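## Task

Seat a lid completely on plate E07 and on plate E70. Each plate has to finish lying flat between the locators of the same nest it began in, turned so its A1 well sits at the nest corner labelled A1. Nothing counts if the robot is still holding it in place at the end, so release the gripper and pull the arm away when done.

## Robot and tools

ROBOT. One four-axis SCARA plate mover with a single two-finger gripper that always stays level (it turns only about vertical, never tilts). Joints from base outward: lift 0.000 to 0.550 m, shoulder -2.000 to 2.000 rad, elbow -2.800 to 2.800 rad, wrist yaw -12.566 to 12.566 rad. Keep the elbow at least 0.4 rad away from 0, or the arm may fold and fault. Plates are told apart only by their ID labels; well A1 is the plate's clipped corner.

FRAMES. Scene frame: origin on the tabletop under the arm base, +z up, +y to the left when facing +x. Gripper frame: fingers extend along +x, close along y, z is vertical; positive rz turns from +x toward +y. end_effector_position is the midpoint between the rubber pads, about 2 to 3 cm behind the fingertips.

execute_actions(actions). actions is a list of actions; each action is a list of 0 to 15 rows and lasts 15 control steps (1/30 s each, 0.5 s per action). A row is 5 numbers, each in [-1, 1]: dx, dy, dz, rz, opening. If fewer than 15 rows are given, the last row repeats. dx, dy, dz, rz are an offset in the gripper's own axes from the hand's measured pose at the start of that action (for the first action of a call, the last pose reported in this scene). Every row is relative to that same start pose, not cumulative. Scale: 1.0 = 0.6 m for dx/dy/dz, 180 degrees for rz. opening is absolute, not an offset: +1 fully open (0.140 m), -1 closed (pads still 0.066 m apart). Closing from fully open takes about 0.6 s. Each step the commanded pose is clipped to within 70 mm and 16 degrees of the measured pose, so big offsets need several actions; after an action the arm continues at most to the last clipped pose. An empty list only returns state and images.

move(target, speed, blocking). target is one row of 5 numbers as above: an offset in gripper axes from the pose in the latest result that shows one, plus an absolute opening (sent when the move begins). The hand follows a straight path; speed is the top path speed in m/s, 0.002 to 0.5, default 0.25, with turning capped at twice that in rad/s. The path lasts 0.5 to 10 s and stops short if longer. It turns the shorter way and ignores obstacles; the hand can lag, drift off the path and overshoot the speed, mostly when the arm is near straight. Faster contact hits harder, and a target farther beyond a contact pushes harder. blocking=false returns after 0.5 s while the arm keeps going; then you must call wait or stop before any further actions or moves. The result adds a line 'move:' giving the ending (done = resting near target; otherwise off_target, moving, held, fault), which limits acted (paced = sent pose was clipped; held = a check blocked some steps, after which the arm may jump faster than speed), and the distance from target.

wait(seconds): 0 to 10; the arm keeps its last command, and a running move continues (returns early if it ends). stop(): brakes a running move; it needs room, more if fast; fingers keep moving. zoom_image(camera, region): camera is 'cam_wrist'; region [x0, y0, x1, y1] in pixels of the 504x504 image, top-left origin, at most 504 by 504. finished_scene(scene): pass the current scene's number; irreversible; reports whether the goal holds, then gives the next task.

RESULTS. State: end_effector_position (m) and end_effector_quat_wxyz in the scene frame; the printed position can be slightly wrong, more at long reach. Joint positions: lift (m), shoulder, elbow, wrist yaw (rad), pad gap (m). grip_measured: finger opening on the command scale (may be off by about 1 mm consistently). Hand target: pose the controller is currently driving toward. 'pose unreachable': the clearance check altered or blocked the command. Action calls list step readings of end_effector_position; HELD marks a step partly held back. MOTOR HOT appears from 85 °C; at 100 °C an OVER-TEMPERATURE FAULT brakes the arm until cooled. Holding a load heats motors even while you think.

CAMERA. cam_wrist, fisheye, 504x504, K=[[285.479, 0, 253.9], [0, 284.623, 254.148], [0, 0, 1]], D=[0.2, 0, 0, 0], theta_max_deg=60.425; its pose follows the hand and is derived from the joint readings.

GRIPPING. To hold something, command an opening below grip_measured: roughly 0.04 lower grips firmly, less grips gently. Pad force is about 18 N each; fast closing can squeeze harder and even spring the fingers open.

CAUTIONS. Offsets come from the measured hand pose, so repeating a small downward offset against something rigid adds no force, but against something yielding it drives deeper. A contact torque reaching a joint's load limit (lift 56.4 N, shoulder 8.46 N m, elbow 4.23 N m, wrist yaw 1.41 N m, held weight included) halts the arm for 10 s and drops the rest of the call. Parts in the gripper may be tugged and loose items nudged now and then. Never let anything leave the table; avoid drops, slips, slams and hard presses. The robot holds its last command while you think. Finish by opening the gripper and lifting clear.

Each tool is called after "Call:" by a JSON object that holds its "fn" and its "kwargs", one argument or row to a line.

## Session

Call:
{"fn": "execute_actions", "kwargs": {
  "actions": []
}}

Scene clock: 0.00 s.
end_effector_position=(+0.6324, -0.1127, +0.4739) grip_measured=+0.99 end_effector_quat_wxyz=(+0.907, +0.000, +0.000, +0.421)
Joint positions: [ 0.469  0.014  1.927 -1.073  0.139]
Hand target: +0.632, -0.113, +0.474; +0.907, +0.000, +0.000, +0.421

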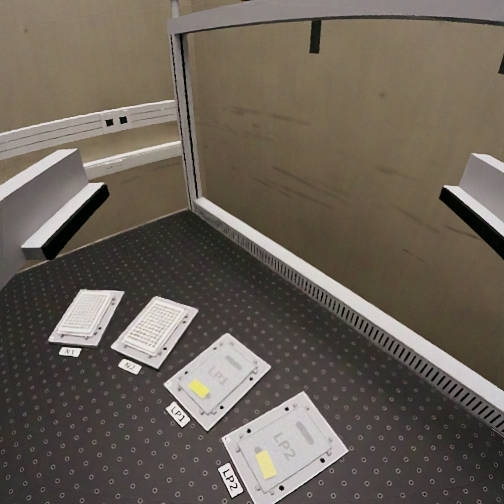

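Call:
{"fn": "move", "kwargs": {
  "target": [0,0,0,0.35,1],
  "speed": 0.5
}}

Call:
{"fn": "move", "kwargs": {
  "target": [0,0,0,-0.9,1],
  "speed": 0.5
}}

Scene clock: 4.97 s.
end_effector_position=(+0.6315, -0.1123, +0.4739) grip_measured=+0.99 end_effector_quat_wxyz=(+0.732, +0.000, +0.000, +0.681)
Joint positions: [ 0.469 -0.356  2.8   -0.945  0.139]
Hand target: +0.632, -0.112, +0.474; +0.732, +0.000, +0.000, +0.681
Off the commanded pose: 0.001 m, 27 deg; orientation clipped at the last step of the last action.
joint sent to its limit — the command would take joint 3 (elbow) past its upper limit, so that joint was sent only as far as its limit.
move: off_target; limits=paced
camera_calibration (this result's frames):
cam_wrist: T_world_to_cam=[[0.997421, -0.0717611, 0.0015113, -0.629104], [-0.042128, -0.602332, -0.797133, 0.323356], [0.0581135, 0.795014, -0.603801, 0.434314], [0, 0, 0, 1]] pos_world=[0.615865, -0.195663, 0.520948]

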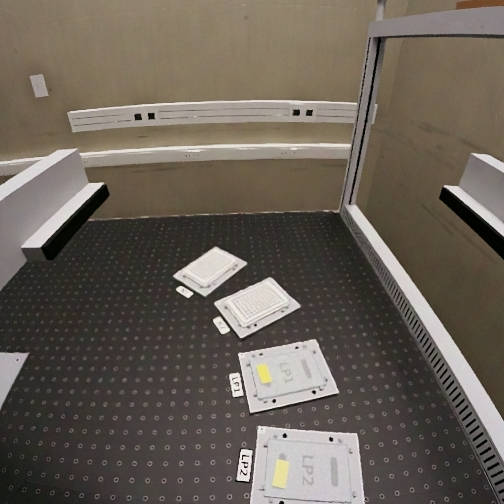

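Scene clock: 8.23 s.
end_effector_position=(+0.6314, -0.1123, +0.4739) grip_measured=+0.99 end_effector_quat_wxyz=(+0.787, +0.000, +0.000, -0.617)
Joint positions: [ 0.469  0.622  1.899 -3.851  0.139]
Hand target: +0.631, -0.112, +0.474; +0.787, +0.000, +0.000, -0.617
Off the commanded pose: 0.000 m, 0 deg.
move: done
camera_calibration (this result's frames):
cam_wrist: T_world_to_cam=[[-0.970703, -0.240278, 0.0015113, 0.594656], [-0.14625, 0.585823, -0.797133, 0.522528], [0.190649, -0.774001, -0.603801, 0.174437], [0, 0, 0, 1]] pos_world=[0.620398, -0.0282119, 0.520952]

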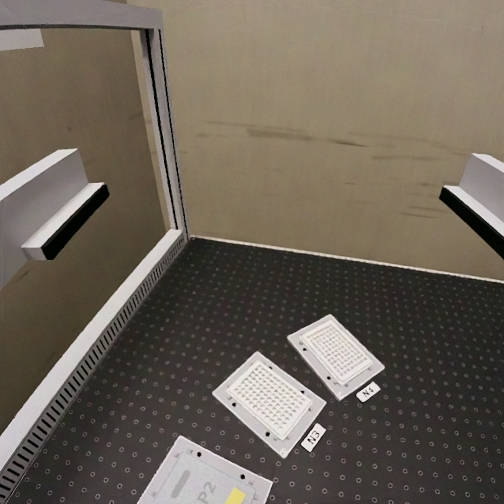

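Call:
{"fn": "move", "kwargs": {
  "target": [0.086,-0.201,-0.58,0.265,1],
  "speed": 0.5
}}

Scene clock: 21.83 s.
end_effector_position=(+0.5265, -0.1914, +0.1259) grip_measured=+0.99 end_effector_quat_wxyz=(+0.969, +0.000, +0.000, -0.246)
Joint positions: [ 0.121  0.419  1.038 -1.954  0.139]
Hand target: +0.527, -0.191, +0.126; +0.969, +0.000, +0.000, -0.246
Off the commanded pose: 0.000 m, 0 deg.
move: done; limits=paced
camera_calibration (this result's frames):
cam_wrist: T_world_to_cam=[[-0.476217, -0.879327, 0.0015113, 0.0917287], [-0.531513, 0.286482, -0.797133, 0.42166], [0.700508, -0.380411, -0.603801, -0.270071], [0, 0, 0, 1]] pos_world=[0.456988, -0.142877, 0.172912]

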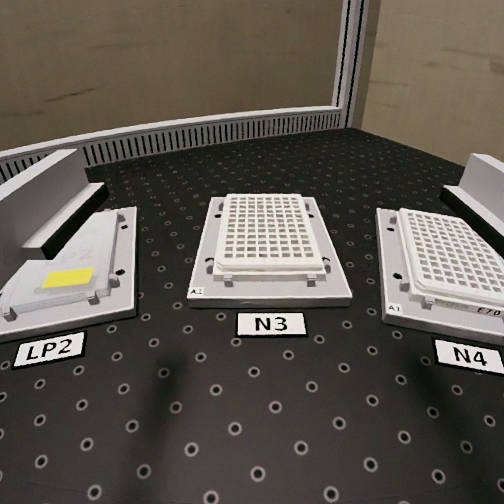

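Call:
{"fn": "zoom_image", "kwargs": {
  "camera": "cam_wrist",
  "region": [180,180,504,340]
}}

Region (180, 180, 504, 340) of cam_wrist's 504x504 image, scaled by 1.556, with more detail than that image has; it fills the top 249 rows of this view, and the rest is white.

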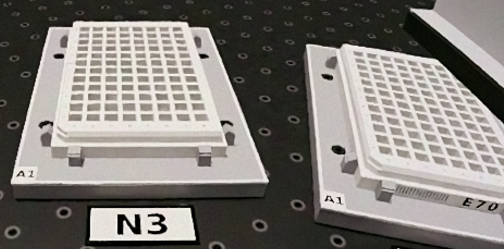

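Call:
{"fn": "move", "kwargs": {
  "target": [-0.401,0.613,0,0.369,1],
  "speed": 0.5
}}

Call:
{"fn": "zoom_image", "kwargs": {
  "camera": "cam_wrist",
  "region": [0,170,504,370]
}}

Scene clock: 33.80 s.
end_effector_position=(+0.4904, +0.2467, +0.1259) grip_measured=+0.99 end_effector_quat_wxyz=(+0.946, +0.000, +0.000, +0.325)
Joint positions: [ 0.121  1.582  1.039 -1.958  0.139]
Hand target: +0.490, +0.247, +0.126; +0.946, +0.000, +0.000, +0.325
Off the commanded pose: 0.000 m, 0 deg.
move: done
camera_calibration (this result's frames):
cam_wrist: T_world_to_cam=[[0.615936, -0.787795, 0.0015113, -0.0984281], [-0.474931, -0.372853, -0.797133, 0.411857], [0.628541, 0.490265, -0.603801, -0.257595], [0, 0, 0, 1]] pos_world=[0.418138, 0.202311, 0.172918]

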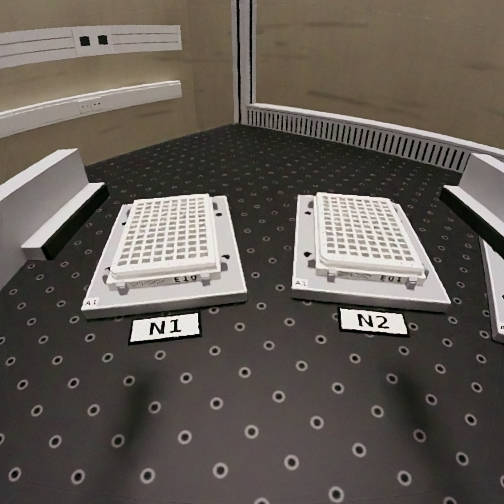

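Region (0, 170, 504, 370) of cam_wrist's 504x504 image, scaled by 1.000; it fills the top 200 rows of this view, and the rest is white.

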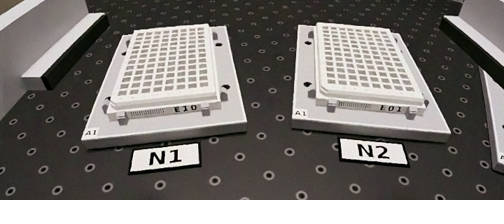

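Call:
{"fn": "zoom_image", "kwargs": {
  "camera": "cam_wrist",
  "region": [290,240,460,310]
}}

Region (290, 240, 460, 310) of cam_wrist's 504x504 image, scaled by 2.965, with more detail than that image has; it fills the top 208 rows of this view, and the rest is white.

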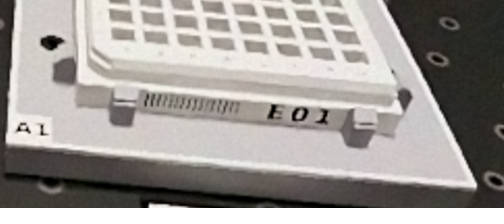

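Call:
{"fn": "move", "kwargs": {
  "target": [-0.082,-0.3185,0,-0.158,1],
  "speed": 0.5
}}

Call:
{"fn": "zoom_image", "kwargs": {
  "camera": "cam_wrist",
  "region": [170,170,370,330]
}}

Scene clock: 40.97 s.
end_effector_position=(+0.5692, +0.0658, +0.1259) grip_measured=+0.99 end_effector_quat_wxyz=(+0.997, +0.000, +0.000, +0.083)
Joint positions: [ 0.121  1.084  1.035 -1.953  0.139]
Hand target: +0.569, +0.066, +0.126; +0.997, +0.000, +0.000, +0.083
Off the commanded pose: 0.000 m, 0 deg.
move: done
camera_calibration (this result's frames):
cam_wrist: T_world_to_cam=[[0.166509, -0.986039, 0.0015113, -0.0206387], [-0.595172, -0.101727, -0.797133, 0.432443], [0.786158, 0.13183, -0.603801, -0.284587], [0, 0, 0, 1]] pos_world=[0.484545, 0.0611576, 0.172912]

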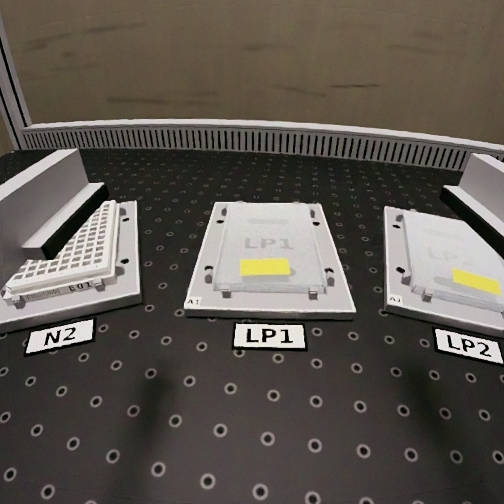

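Region (170, 170, 370, 330) of cam_wrist's 504x504 image, scaled by 2.520, with more detail than that image has; it fills the top 403 rows of this view, and the rest is white.

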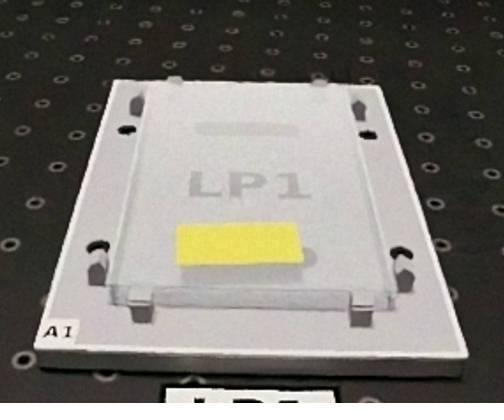

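Call:
{"fn": "move", "kwargs": {
  "target": [0.277,0,-0.13,0,0.3],
  "speed": 0.4
}}

Scene clock: 54.90 s.
end_effector_position=(+0.7332, +0.0932, +0.0479) grip_measured=+0.30 end_effector_quat_wxyz=(+0.997, +0.000, +0.000, +0.083)
Joint positions: [ 0.043  0.724  1.915 -2.473  0.114]
Hand target: +0.733, +0.093, +0.048; +0.997, +0.000, +0.000, +0.083
Off the commanded pose: 0.000 m, 0 deg.
move: done
camera_calibration (this result's frames):
cam_wrist: T_world_to_cam=[[0.166619, -0.98602, 0.0015113, -0.0208105], [-0.595161, -0.101793, -0.797133, 0.470598], [0.786144, 0.131918, -0.603801, -0.464206], [0, 0, 0, 1]] pos_world=[0.648482, 0.0886209, 0.094873]

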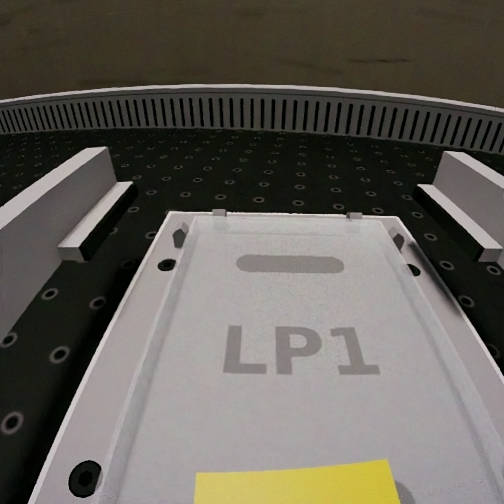

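Call:
{"fn": "move", "kwargs": {
  "target": [-0.013,0,-0.055,0,-0.2],
  "speed": 0.1
}}

Call:
{"fn": "move", "kwargs": {
  "target": [0,0,0,0,-0.52]
}}

Scene clock: 72.57 s.
end_effector_position=(+0.7302, +0.0926, +0.0352) grip_measured=-0.20 end_effector_quat_wxyz=(+0.996, +0.000, +0.000, +0.084)
Joint positions: [ 0.03   0.732  1.895 -2.459  0.096]
Hand target: +0.730, +0.093, +0.034; +0.996, +0.000, +0.000, +0.084
Off the commanded pose: 0.021 m, 0 deg.
TORQUE FAULT: the external load on joint 1 (lift) reached its load limit, and the arm stopped for 10 seconds. That time counts as 20 of the actions that you can send in this scene. The arm's remaining commands of this call were not run. The arm holds where it stopped, with its grip as last carried out, and accepts commands again: back off and push less far. The arm stops again, at the same cost, whenever a joint's load reaches its limit.
move: fault
camera_calibration (this result's frames):
cam_wrist: T_world_to_cam=[[0.168597, -0.985684, 0.0015113, -0.0223398], [-0.594955, -0.102987, -0.797133, 0.458623], [0.785877, 0.133495, -0.603801, -0.469368], [0, 0, 0, 1]] pos_world=[0.645492, 0.0878706, 0.0822119]

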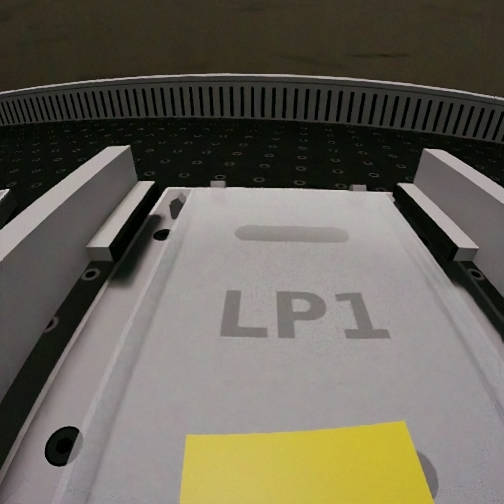

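not run: a fault stop came before this call.

Call:
{"fn": "move", "kwargs": {
  "target": [-0.047,-0.008,0.015,0,0.3],
  "speed": 0.1
}}

Scene clock: 83.60 s.
end_effector_position=(+0.7032, +0.0830, +0.0442) grip_measured=+0.30 end_effector_quat_wxyz=(+0.996, +0.000, +0.000, +0.084)
Joint positions: [ 0.039  0.797  1.718 -2.348  0.114]
Hand target: +0.703, +0.083, +0.044; +0.996, +0.000, +0.000, +0.084
Off the commanded pose: 0.000 m, 0 deg.
move: done
camera_calibration (this result's frames):
cam_wrist: T_world_to_cam=[[0.168035, -0.98578, 0.0015113, -0.0268686], [-0.595014, -0.102648, -0.797133, 0.448784], [0.785953, 0.133047, -0.603801, -0.44143], [0, 0, 0, 1]] pos_world=[0.618491, 0.0783112, 0.0912456]

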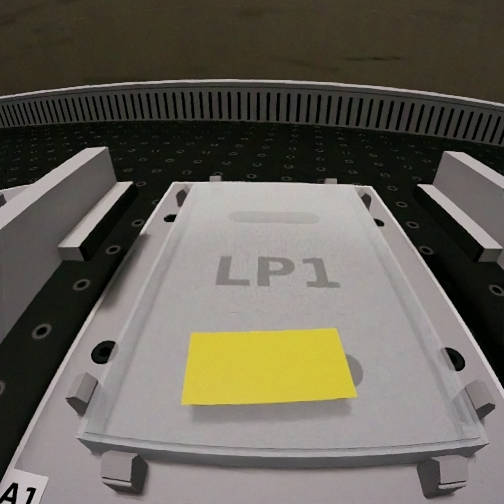

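Call:
{"fn": "move", "kwargs": {
  "target": [0,0,-0.03,0,0.3],
  "speed": 0.02
}}

Scene clock: 88.37 s.
end_effector_position=(+0.7032, +0.0830, +0.0262) grip_measured=+0.30 end_effector_quat_wxyz=(+0.996, +0.000, +0.000, +0.084)
Joint positions: [ 0.021  0.797  1.718 -2.348  0.114]
Hand target: +0.703, +0.083, +0.026; +0.996, +0.000, +0.000, +0.084
Off the commanded pose: 0.000 m, 0 deg.
move: done
camera_calibration (this result's frames):
cam_wrist: T_world_to_cam=[[0.168036, -0.98578, 0.0015113, -0.0268418], [-0.595014, -0.102648, -0.797133, 0.434404], [0.785953, 0.133048, -0.603801, -0.452322], [0, 0, 0, 1]] pos_world=[0.618491, 0.0783109, 0.0732059]

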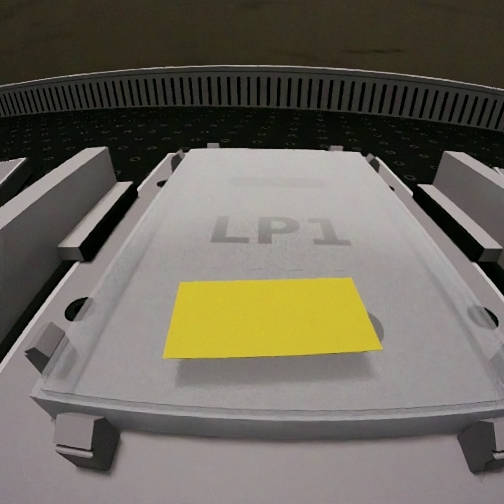

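Call:
{"fn": "move", "kwargs": {
  "target": [0,0,0,0,-0.5]
}}

Scene clock: 91.53 s.
end_effector_position=(+0.7032, +0.0837, +0.0262) grip_measured=-0.49 end_effector_quat_wxyz=(+0.996, +0.000, +0.000, +0.085)
Joint positions: [ 0.021  0.798  1.719 -2.347  0.085]
Hand target: +0.703, +0.083, +0.026; +0.996, +0.000, +0.000, +0.084
Off the commanded pose: 0.001 m, 0 deg.
move: done
camera_calibration (this result's frames):
cam_wrist: T_world_to_cam=[[0.170328, -0.985386, 0.0015113, -0.0277964], [-0.594774, -0.104031, -0.797133, 0.43443], [0.785642, 0.134875, -0.603801, -0.452358], [0, 0, 0, 1]] pos_world=[0.618513, 0.0788159, 0.0732067]

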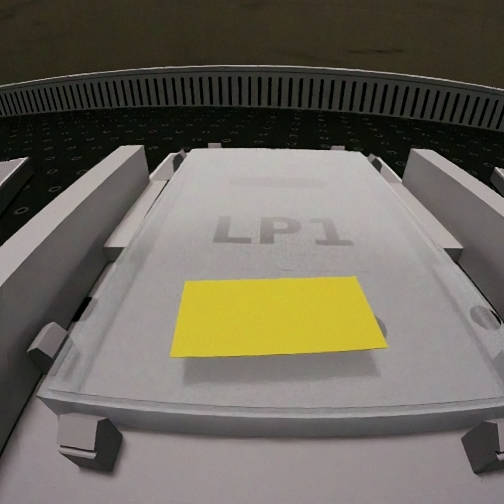

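Call:
{"fn": "move", "kwargs": {
  "target": [0,0,0,0,-0.54]
}}

Call:
{"fn": "move", "kwargs": {
  "target": [0,0,0.07,0,-0.54],
  "speed": 0.1
}}

Call:
{"fn": "move", "kwargs": {
  "target": [-0.1795,-0.559,0,-0.2125,-0.54],
  "speed": 0.3
}}

Scene clock: 100.23 s.
end_effector_position=(+0.7032, +0.0840, +0.0262) grip_measured=-0.49 end_effector_quat_wxyz=(+0.996, +0.000, +0.000, +0.085)
Joint positions: [ 0.021  0.798  1.719 -2.346  0.085]
Hand target: +0.703, +0.084, +0.026; +0.996, +0.000, +0.000, +0.085
Off the commanded pose: 0.000 m, 0 deg.
move: done
camera_calibration (this result's frames):
cam_wrist: T_world_to_cam=[[0.171046, -0.985262, 0.0015113, -0.0280959], [-0.594698, -0.104465, -0.797133, 0.434433], [0.785543, 0.135448, -0.603801, -0.452362], [0, 0, 0, 1]] pos_world=[0.618512, 0.0789728, 0.0732067]

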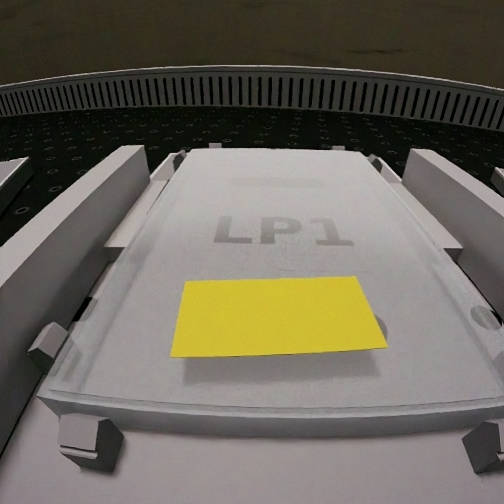

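Scene clock: 100.97 s.
end_effector_position=(+0.7032, +0.0840, +0.0682) grip_measured=-0.49 end_effector_quat_wxyz=(+0.996, +0.000, +0.000, +0.085)
Joint positions: [ 0.063  0.798  1.719 -2.346  0.085]
Hand target: +0.703, +0.084, +0.068; +0.996, +0.000, +0.000, +0.085
Off the commanded pose: 0.000 m, 0 deg.
move: done
camera_calibration (this result's frames):
cam_wrist: T_world_to_cam=[[0.171108, -0.985251, 0.0015113, -0.0281821], [-0.594691, -0.104502, -0.797133, 0.467944], [0.785535, 0.135497, -0.603801, -0.426987], [0, 0, 0, 1]] pos_world=[0.618517, 0.0789901, 0.115241]

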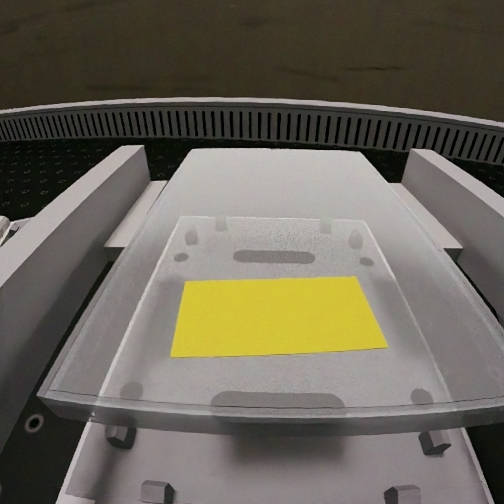

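Scene clock: 102.57 s.
end_effector_position=(+0.6541, -0.2649, +0.0682) grip_measured=-0.49 end_effector_quat_wxyz=(+0.969, +0.000, +0.000, -0.246)
Joint positions: [ 0.063  0.104  1.796 -2.396  0.085]
Hand target: +0.654, -0.265, +0.068; +0.969, +0.000, +0.000, -0.246
Off the commanded pose: 0.000 m, 0 deg.
move: done
camera_calibration (this result's frames):
cam_wrist: T_world_to_cam=[[-0.475643, -0.879637, 0.0015113, 0.0874679], [-0.5317, 0.286135, -0.797133, 0.464583], [0.700756, -0.379954, -0.603801, -0.42226], [0, 0, 0, 1]] pos_world=[0.584523, -0.216432, 0.115241]

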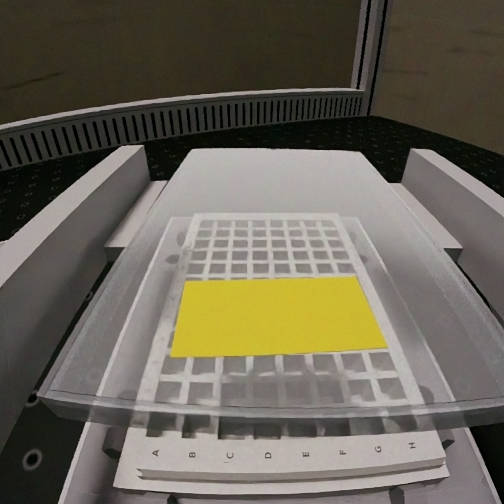

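Call:
{"fn": "move", "kwargs": {
  "target": [-0.004,0.0035,-0.03,0.012,-0.54],
  "speed": 0.05
}}

Scene clock: 114.17 s.
end_effector_position=(+0.6530, -0.2619, +0.0502) grip_measured=-0.49 end_effector_quat_wxyz=(+0.974, +0.000, +0.000, -0.228)
Joint positions: [ 0.045  0.102  1.782 -2.343  0.085]
Hand target: +0.653, -0.262, +0.050; +0.974, +0.000, +0.000, -0.228
Off the commanded pose: 0.000 m, 0 deg.
move: done
camera_calibration (this result's frames):
cam_wrist: T_world_to_cam=[[-0.442188, -0.896921, 0.0015113, 0.0633009], [-0.542096, 0.265913, -0.797133, 0.450261], [0.714564, -0.353302, -0.603801, -0.433298], [0, 0, 0, 1]] pos_world=[0.581695, -0.21604, 0.0971959]

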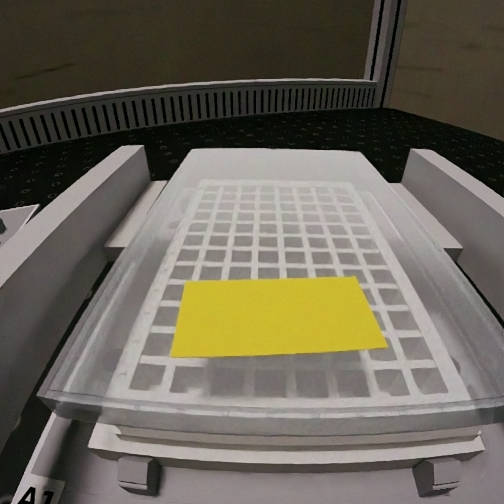

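Call:
{"fn": "move", "kwargs": {
  "target": [0.001,-0.001,-0.01,-0.0035,-0.54],
  "speed": 0.02
}}

Scene clock: 129.37 s.
end_effector_position=(+0.6532, -0.2628, +0.0442) grip_measured=-0.49 end_effector_quat_wxyz=(+0.973, +0.000, +0.000, -0.233)
Joint positions: [ 0.039  0.103  1.786 -2.358  0.085]
Hand target: +0.653, -0.263, +0.044; +0.973, +0.000, +0.000, -0.233
Off the commanded pose: 0.000 m, 0 deg.
move: done
camera_calibration (this result's frames):
cam_wrist: T_world_to_cam=[[-0.452013, -0.89201, 0.0015113, 0.0703197], [-0.539142, 0.271852, -0.797133, 0.445431], [0.71064, -0.36113, -0.603801, -0.436883], [0, 0, 0, 1]] pos_world=[0.582402, -0.216137, 0.0911712]

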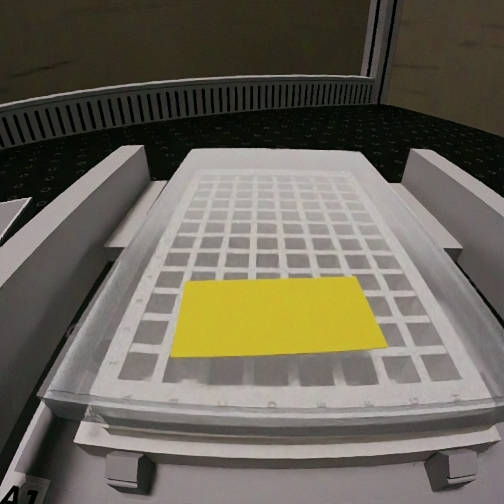

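Call:
{"fn": "move", "kwargs": {
  "target": [0.0005,0,-0.013,0,-0.54],
  "speed": 0.008
}}

Scene clock: 133.53 s.
end_effector_position=(+0.6535, -0.2627, +0.0367) grip_measured=-0.50 end_effector_quat_wxyz=(+0.973, +0.000, +0.000, -0.232)
Joint positions: [ 0.032  0.102  1.787 -2.358  0.085]
Hand target: +0.654, -0.263, +0.036; +0.973, +0.000, +0.000, -0.233
Off the commanded pose: 0.000 m, 0 deg.
move: done
camera_calibration (this result's frames):
cam_wrist: T_world_to_cam=[[-0.4512, -0.892422, 0.0015113, 0.0698582], [-0.53939, 0.27136, -0.797133, 0.439574], [0.710969, -0.360481, -0.603801, -0.441603], [0, 0, 0, 1]] pos_world=[0.582588, -0.21613, 0.0836533]

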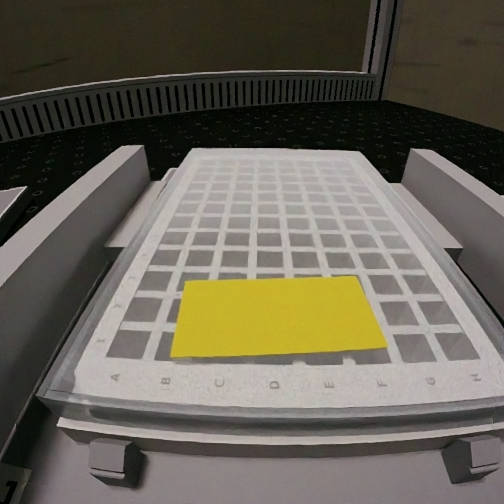

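Call:
{"fn": "move", "kwargs": {
  "target": [0,0,0,0,0.3]
}}

Call:
{"fn": "move", "kwargs": {
  "target": [0,0,0.04,0,0.3],
  "speed": 0.1
}}

Call:
{"fn": "move", "kwargs": {
  "target": [-0.056,0.289,-0.0275,0.097,0.3],
  "speed": 0.3
}}

Scene clock: 139.90 s.
end_effector_position=(+0.6535, -0.2626, +0.0367) grip_measured=+0.30 end_effector_quat_wxyz=(+0.973, +0.000, +0.000, -0.232)
Joint positions: [ 0.032  0.102  1.786 -2.358  0.114]
Hand target: +0.653, -0.263, +0.037; +0.973, +0.000, +0.000, -0.232
Off the commanded pose: 0.000 m, 0 deg.
move: done
camera_calibration (this result's frames):
cam_wrist: T_world_to_cam=[[-0.451146, -0.892449, 0.0015113, 0.0698498], [-0.539407, 0.271328, -0.797133, 0.439592], [0.710991, -0.360439, -0.603801, -0.441561], [0, 0, 0, 1]] pos_world=[0.582578, -0.216092, 0.0836928]

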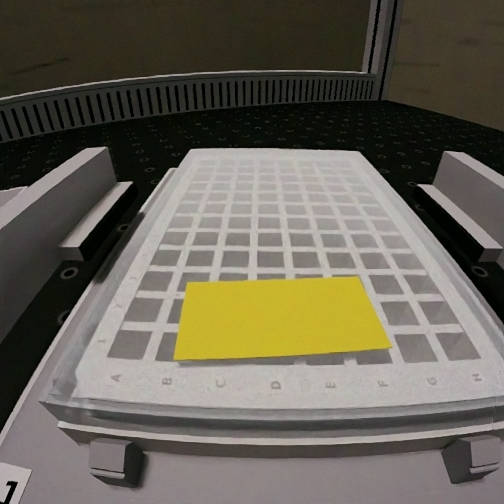

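Scene clock: 140.60 s.
end_effector_position=(+0.6535, -0.2626, +0.0607) grip_measured=+0.30 end_effector_quat_wxyz=(+0.973, +0.000, +0.000, -0.232)
Joint positions: [ 0.056  0.102  1.786 -2.358  0.114]
Hand target: +0.653, -0.263, +0.061; +0.973, +0.000, +0.000, -0.232
Off the commanded pose: 0.000 m, 0 deg.
move: done
camera_calibration (this result's frames):
cam_wrist: T_world_to_cam=[[-0.451138, -0.892453, 0.0015113, 0.0698101], [-0.539409, 0.271323, -0.797133, 0.458756], [0.710994, -0.360432, -0.603801, -0.427048], [0, 0, 0, 1]] pos_world=[0.58258, -0.216091, 0.107733]

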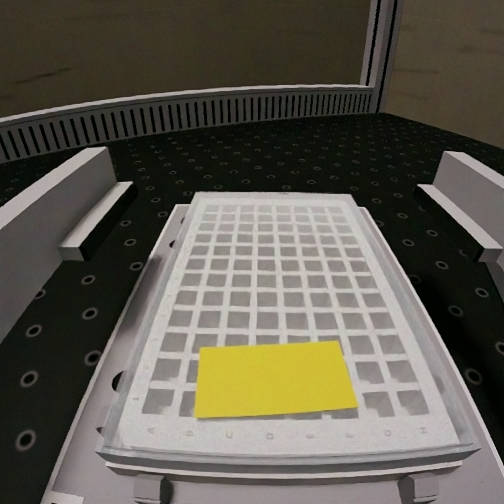

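Scene clock: 141.57 s.
end_effector_position=(+0.7019, -0.0925, +0.0442) grip_measured=+0.30 end_effector_quat_wxyz=(+0.997, +0.000, +0.000, -0.082)
Joint positions: [ 0.039  0.467  1.72  -2.351  0.114]
Hand target: +0.702, -0.093, +0.044; +0.997, +0.000, +0.000, -0.082
Off the commanded pose: 0.000 m, 0 deg.
move: done
camera_calibration (this result's frames):
cam_wrist: T_world_to_cam=[[-0.161809, -0.986821, 0.0015113, 0.0316736], [-0.59604, 0.0965119, -0.797133, 0.449133], [0.786482, -0.129884, -0.603801, -0.441809], [0, 0, 0, 1]] pos_world=[0.620301, -0.0694745, 0.091206]

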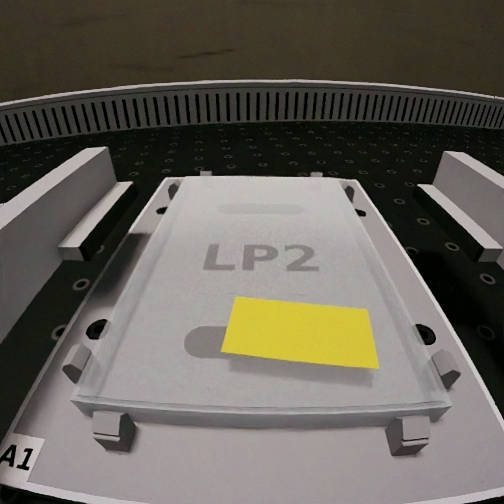

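Call:
{"fn": "move", "kwargs": {
  "target": [0.0145,0.011,0,0.002,0.3],
  "speed": 0.1
}}

Scene clock: 146.50 s.
end_effector_position=(+0.7116, -0.0873, +0.0442) grip_measured=+0.30 end_effector_quat_wxyz=(+0.997, +0.000, +0.000, -0.078)
Joint positions: [ 0.039  0.459  1.772 -2.388  0.114]
Hand target: +0.712, -0.087, +0.044; +0.997, +0.000, +0.000, -0.079
Off the commanded pose: 0.000 m, 0 deg.
move: done
camera_calibration (this result's frames):
cam_wrist: T_world_to_cam=[[-0.15511, -0.987896, 0.0015113, 0.0335476], [-0.596681, 0.0924655, -0.797133, 0.454496], [0.787345, -0.124545, -0.603801, -0.448885], [0, 0, 0, 1]] pos_world=[0.629821, -0.0647901, 0.091206]

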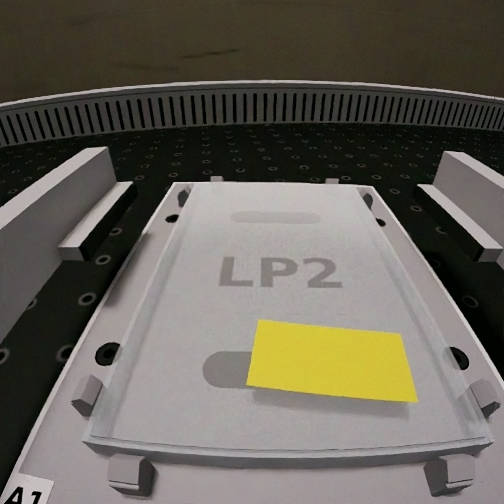

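Call:
{"fn": "move", "kwargs": {
  "target": [0,0,-0.03,0,0.0],
  "speed": 0.04
}}

Call:
{"fn": "move", "kwargs": {
  "target": [0,0,0,0,-0.54]
}}

Call:
{"fn": "move", "kwargs": {
  "target": [0,0,0.07,0,-0.54],
  "speed": 0.1
}}

Call:
{"fn": "move", "kwargs": {
  "target": [-0.203,-0.546,0,-0.211,-0.54],
  "speed": 0.3
}}

Call:
{"fn": "move", "kwargs": {
  "target": [0,0,-0.03,0,-0.54],
  "speed": 0.05
}}

Scene clock: 155.43 s.
end_effector_position=(+0.7116, -0.0873, +0.0262) grip_measured=+0.00 end_effector_quat_wxyz=(+0.997, +0.000, +0.000, -0.078)
Joint positions: [ 0.021  0.459  1.772 -2.388  0.103]
Hand target: +0.712, -0.087, +0.026; +0.997, +0.000, +0.000, -0.078
Off the commanded pose: 0.000 m, 0 deg.
move: done
camera_calibration (this result's frames):
cam_wrist: T_world_to_cam=[[-0.155125, -0.987894, 0.0015113, 0.0335835], [-0.59668, 0.0924746, -0.797133, 0.440115], [0.787343, -0.124557, -0.603801, -0.459777], [0, 0, 0, 1]] pos_world=[0.62982, -0.0647909, 0.0731661]

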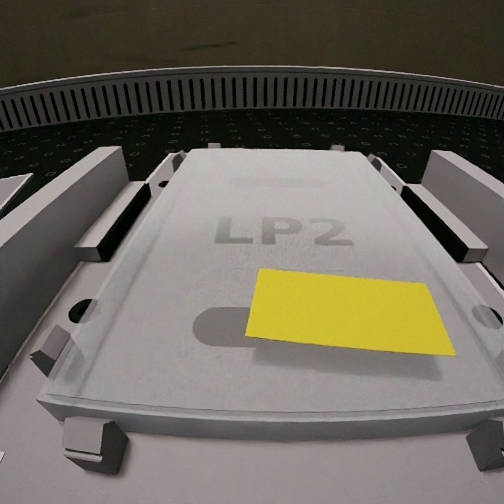

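Scene clock: 155.93 s.
end_effector_position=(+0.7116, -0.0873, +0.0262) grip_measured=-0.50 end_effector_quat_wxyz=(+0.997, +0.000, +0.000, -0.078)
Joint positions: [ 0.021  0.459  1.772 -2.388  0.085]
Hand target: +0.712, -0.087, +0.026; +0.997, +0.000, +0.000, -0.078
Off the commanded pose: 0.000 m, 0 deg.
move: done
camera_calibration (this result's frames):
cam_wrist: T_world_to_cam=[[-0.155127, -0.987893, 0.0015113, 0.0335851], [-0.596679, 0.0924762, -0.797133, 0.440116], [0.787343, -0.124559, -0.603801, -0.459777], [0, 0, 0, 1]] pos_world=[0.62982, -0.0647911, 0.0731663]

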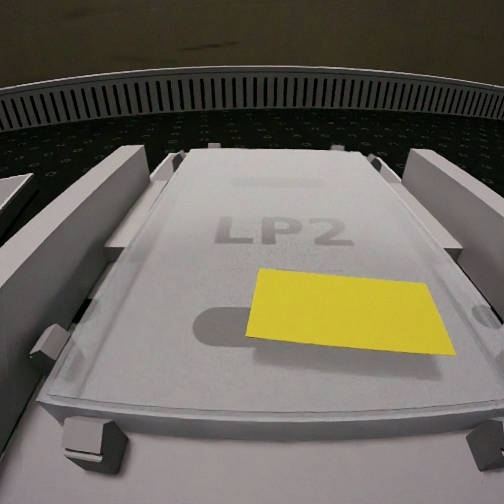

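Scene clock: 156.67 s.
end_effector_position=(+0.7116, -0.0873, +0.0682) grip_measured=-0.50 end_effector_quat_wxyz=(+0.997, +0.000, +0.000, -0.078)
Joint positions: [ 0.063  0.459  1.773 -2.388  0.085]
Hand target: +0.712, -0.087, +0.068; +0.997, +0.000, +0.000, -0.078
Off the commanded pose: 0.000 m, 0 deg.
move: done
camera_calibration (this result's frames):
cam_wrist: T_world_to_cam=[[-0.155077, -0.987901, 0.0015113, 0.0335011], [-0.596684, 0.0924458, -0.797133, 0.473628], [0.787349, -0.124519, -0.603801, -0.434404], [0, 0, 0, 1]] pos_world=[0.629829, -0.0647806, 0.115201]

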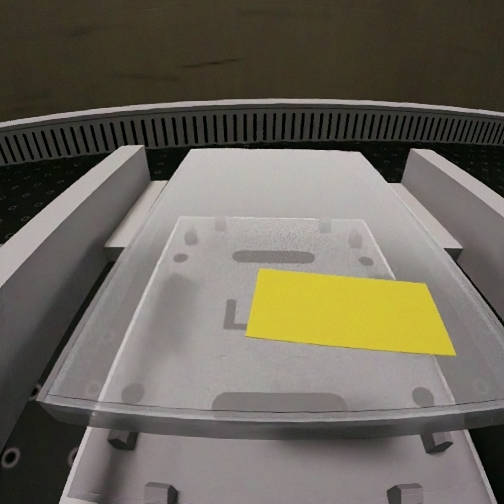

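Scene clock: 158.27 s.
end_effector_position=(+0.5401, -0.3919, +0.0682) grip_measured=-0.50 end_effector_quat_wxyz=(+0.917, +0.000, +0.000, -0.399)
Joint positions: [ 0.063 -0.178  1.724 -2.366  0.085]
Hand target: +0.540, -0.392, +0.068; +0.917, +0.000, +0.000, -0.398
Off the commanded pose: 0.000 m, 0 deg.
move: done
camera_calibration (this result's frames):
cam_wrist: T_world_to_cam=[[-0.730289, -0.683137, 0.0015113, 0.13607], [-0.41336, 0.440127, -0.797133, 0.436731], [0.543886, -0.582762, -0.603801, -0.385435], [0, 0, 0, 1]] pos_world=[0.48953, -0.32388, 0.115201]

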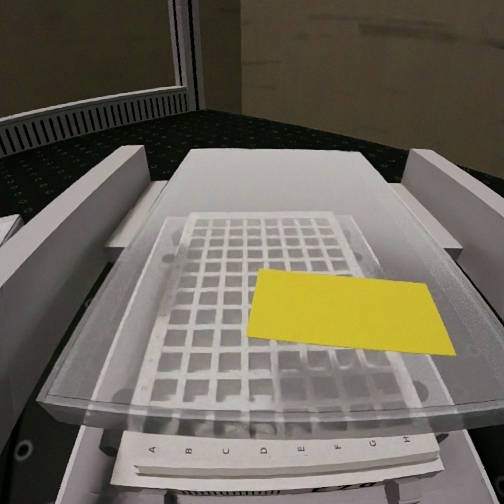

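Scene clock: 158.97 s.
end_effector_position=(+0.5401, -0.3920, +0.0502) grip_measured=-0.50 end_effector_quat_wxyz=(+0.917, +0.000, +0.000, -0.399)
Joint positions: [ 0.045 -0.178  1.724 -2.366  0.085]
Hand target: +0.540, -0.392, +0.050; +0.917, +0.000, +0.000, -0.399
Off the commanded pose: 0.000 m, 0 deg.
move: done
camera_calibration (this result's frames):
cam_wrist: T_world_to_cam=[[-0.730306, -0.683119, 0.0015113, 0.136101], [-0.413349, 0.440138, -0.797133, 0.422344], [0.543872, -0.582776, -0.603801, -0.396328], [0, 0, 0, 1]] pos_world=[0.489522, -0.323887, 0.0971555]

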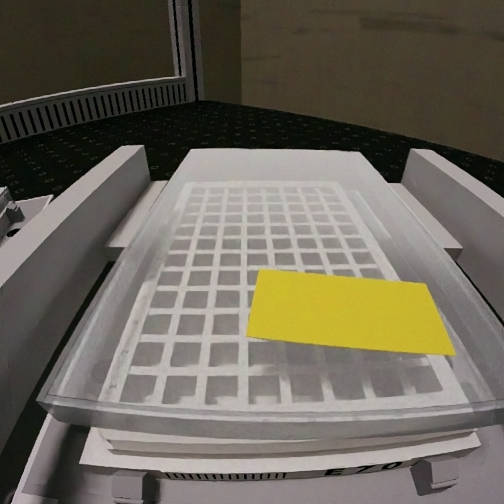

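Call:
{"fn": "move", "kwargs": {
  "target": [0,0.0055,-0.008,0.0115,-0.54],
  "speed": 0.03
}}

Scene clock: 163.70 s.
end_effector_position=(+0.5425, -0.3897, +0.0454) grip_measured=-0.50 end_effector_quat_wxyz=(+0.924, +0.000, +0.000, -0.382)
Joint positions: [ 0.04  -0.183  1.725 -2.326  0.085]
Hand target: +0.543, -0.390, +0.045; +0.924, +0.000, +0.000, -0.382
Off the commanded pose: 0.000 m, 0 deg.
move: done
camera_calibration (this result's frames):
cam_wrist: T_world_to_cam=[[-0.705352, -0.708855, 0.0015113, 0.115844], [-0.428858, 0.42504, -0.797133, 0.421037], [0.56441, -0.562908, -0.603801, -0.402608], [0, 0, 0, 1]] pos_world=[0.489512, -0.323472, 0.0923522]

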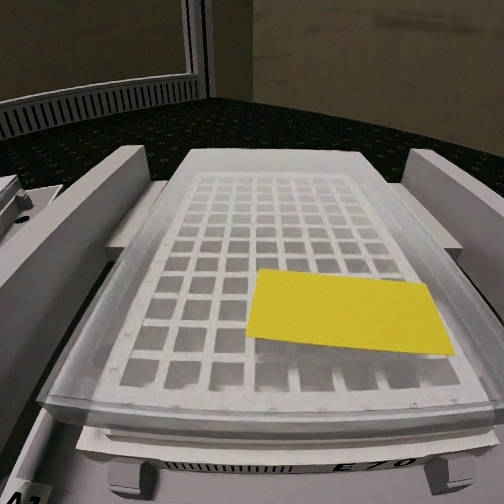

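Aligned.

Call:
{"fn": "move", "kwargs": {
  "target": [0,0,-0.015,0,-0.54],
  "speed": 0.008
}}

Call:
{"fn": "move", "kwargs": {
  "target": [0,0,0,0,0.3]
}}

Call:
{"fn": "move", "kwargs": {
  "target": [0,0,0.1,0,0.3],
  "speed": 0.15
}}

Scene clock: 169.63 s.
end_effector_position=(+0.5426, -0.3896, +0.0366) grip_measured=-0.50 end_effector_quat_wxyz=(+0.924, +0.000, +0.000, -0.382)
Joint positions: [ 0.032 -0.183  1.725 -2.325  0.085]
Hand target: +0.542, -0.390, +0.036; +0.924, +0.000, +0.000, -0.382
Off the commanded pose: 0.000 m, 0 deg.
move: done
camera_calibration (this result's frames):
cam_wrist: T_world_to_cam=[[-0.704962, -0.709243, 0.0015113, 0.115584], [-0.429092, 0.424803, -0.797133, 0.414121], [0.56472, -0.562597, -0.603801, -0.407922], [0, 0, 0, 1]] pos_world=[0.48954, -0.323439, 0.0836314]

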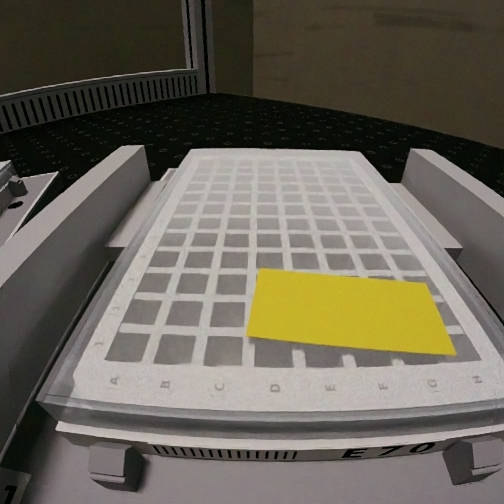

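Scene clock: 170.13 s.
end_effector_position=(+0.5426, -0.3896, +0.0367) grip_measured=+0.30 end_effector_quat_wxyz=(+0.924, +0.000, +0.000, -0.382)
Joint positions: [ 0.032 -0.183  1.725 -2.325  0.114]
Hand target: +0.543, -0.390, +0.037; +0.924, +0.000, +0.000, -0.382
Off the commanded pose: 0.000 m, 0 deg.
move: done
camera_calibration (this result's frames):
cam_wrist: T_world_to_cam=[[-0.704962, -0.709243, 0.0015113, 0.115585], [-0.429092, 0.424804, -0.797133, 0.414153], [0.564719, -0.562598, -0.603801, -0.407898], [0, 0, 0, 1]] pos_world=[0.48954, -0.323439, 0.0836708]

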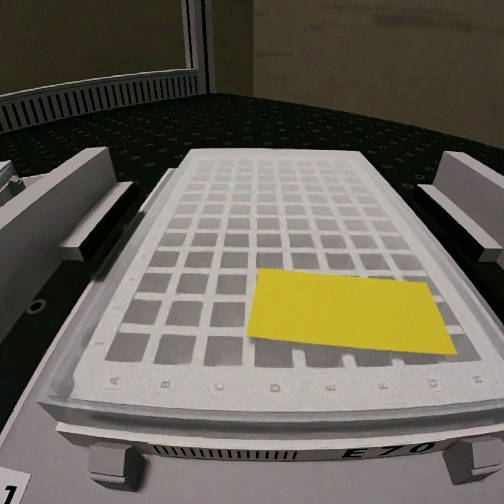

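Scene clock: 170.90 s.
end_effector_position=(+0.5426, -0.3896, +0.0967) grip_measured=+0.30 end_effector_quat_wxyz=(+0.924, +0.000, +0.000, -0.382)
Joint positions: [ 0.092 -0.183  1.725 -2.325  0.114]
Hand target: +0.543, -0.390, +0.097; +0.924, +0.000, +0.000, -0.382
Off the commanded pose: 0.000 m, 0 deg.
move: done
camera_calibration (this result's frames):
cam_wrist: T_world_to_cam=[[-0.704922, -0.709283, 0.0015113, 0.115473], [-0.429116, 0.424779, -0.797133, 0.462022], [0.564752, -0.562565, -0.603801, -0.371658], [0, 0, 0, 1]] pos_world=[0.489556, -0.323436, 0.143711]

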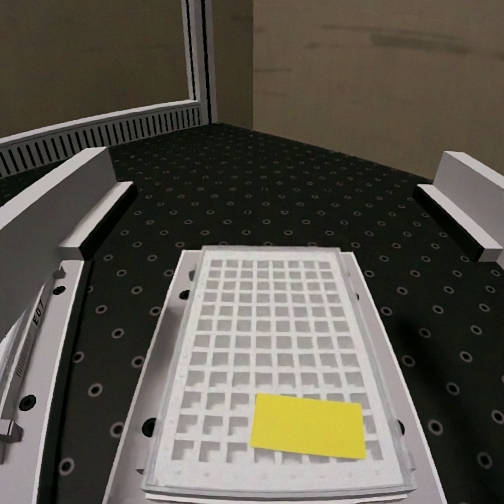

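Call:
{"fn": "finished_scene", "kwargs": {
  "scene": 1
}}

The scene is finished: the task was done.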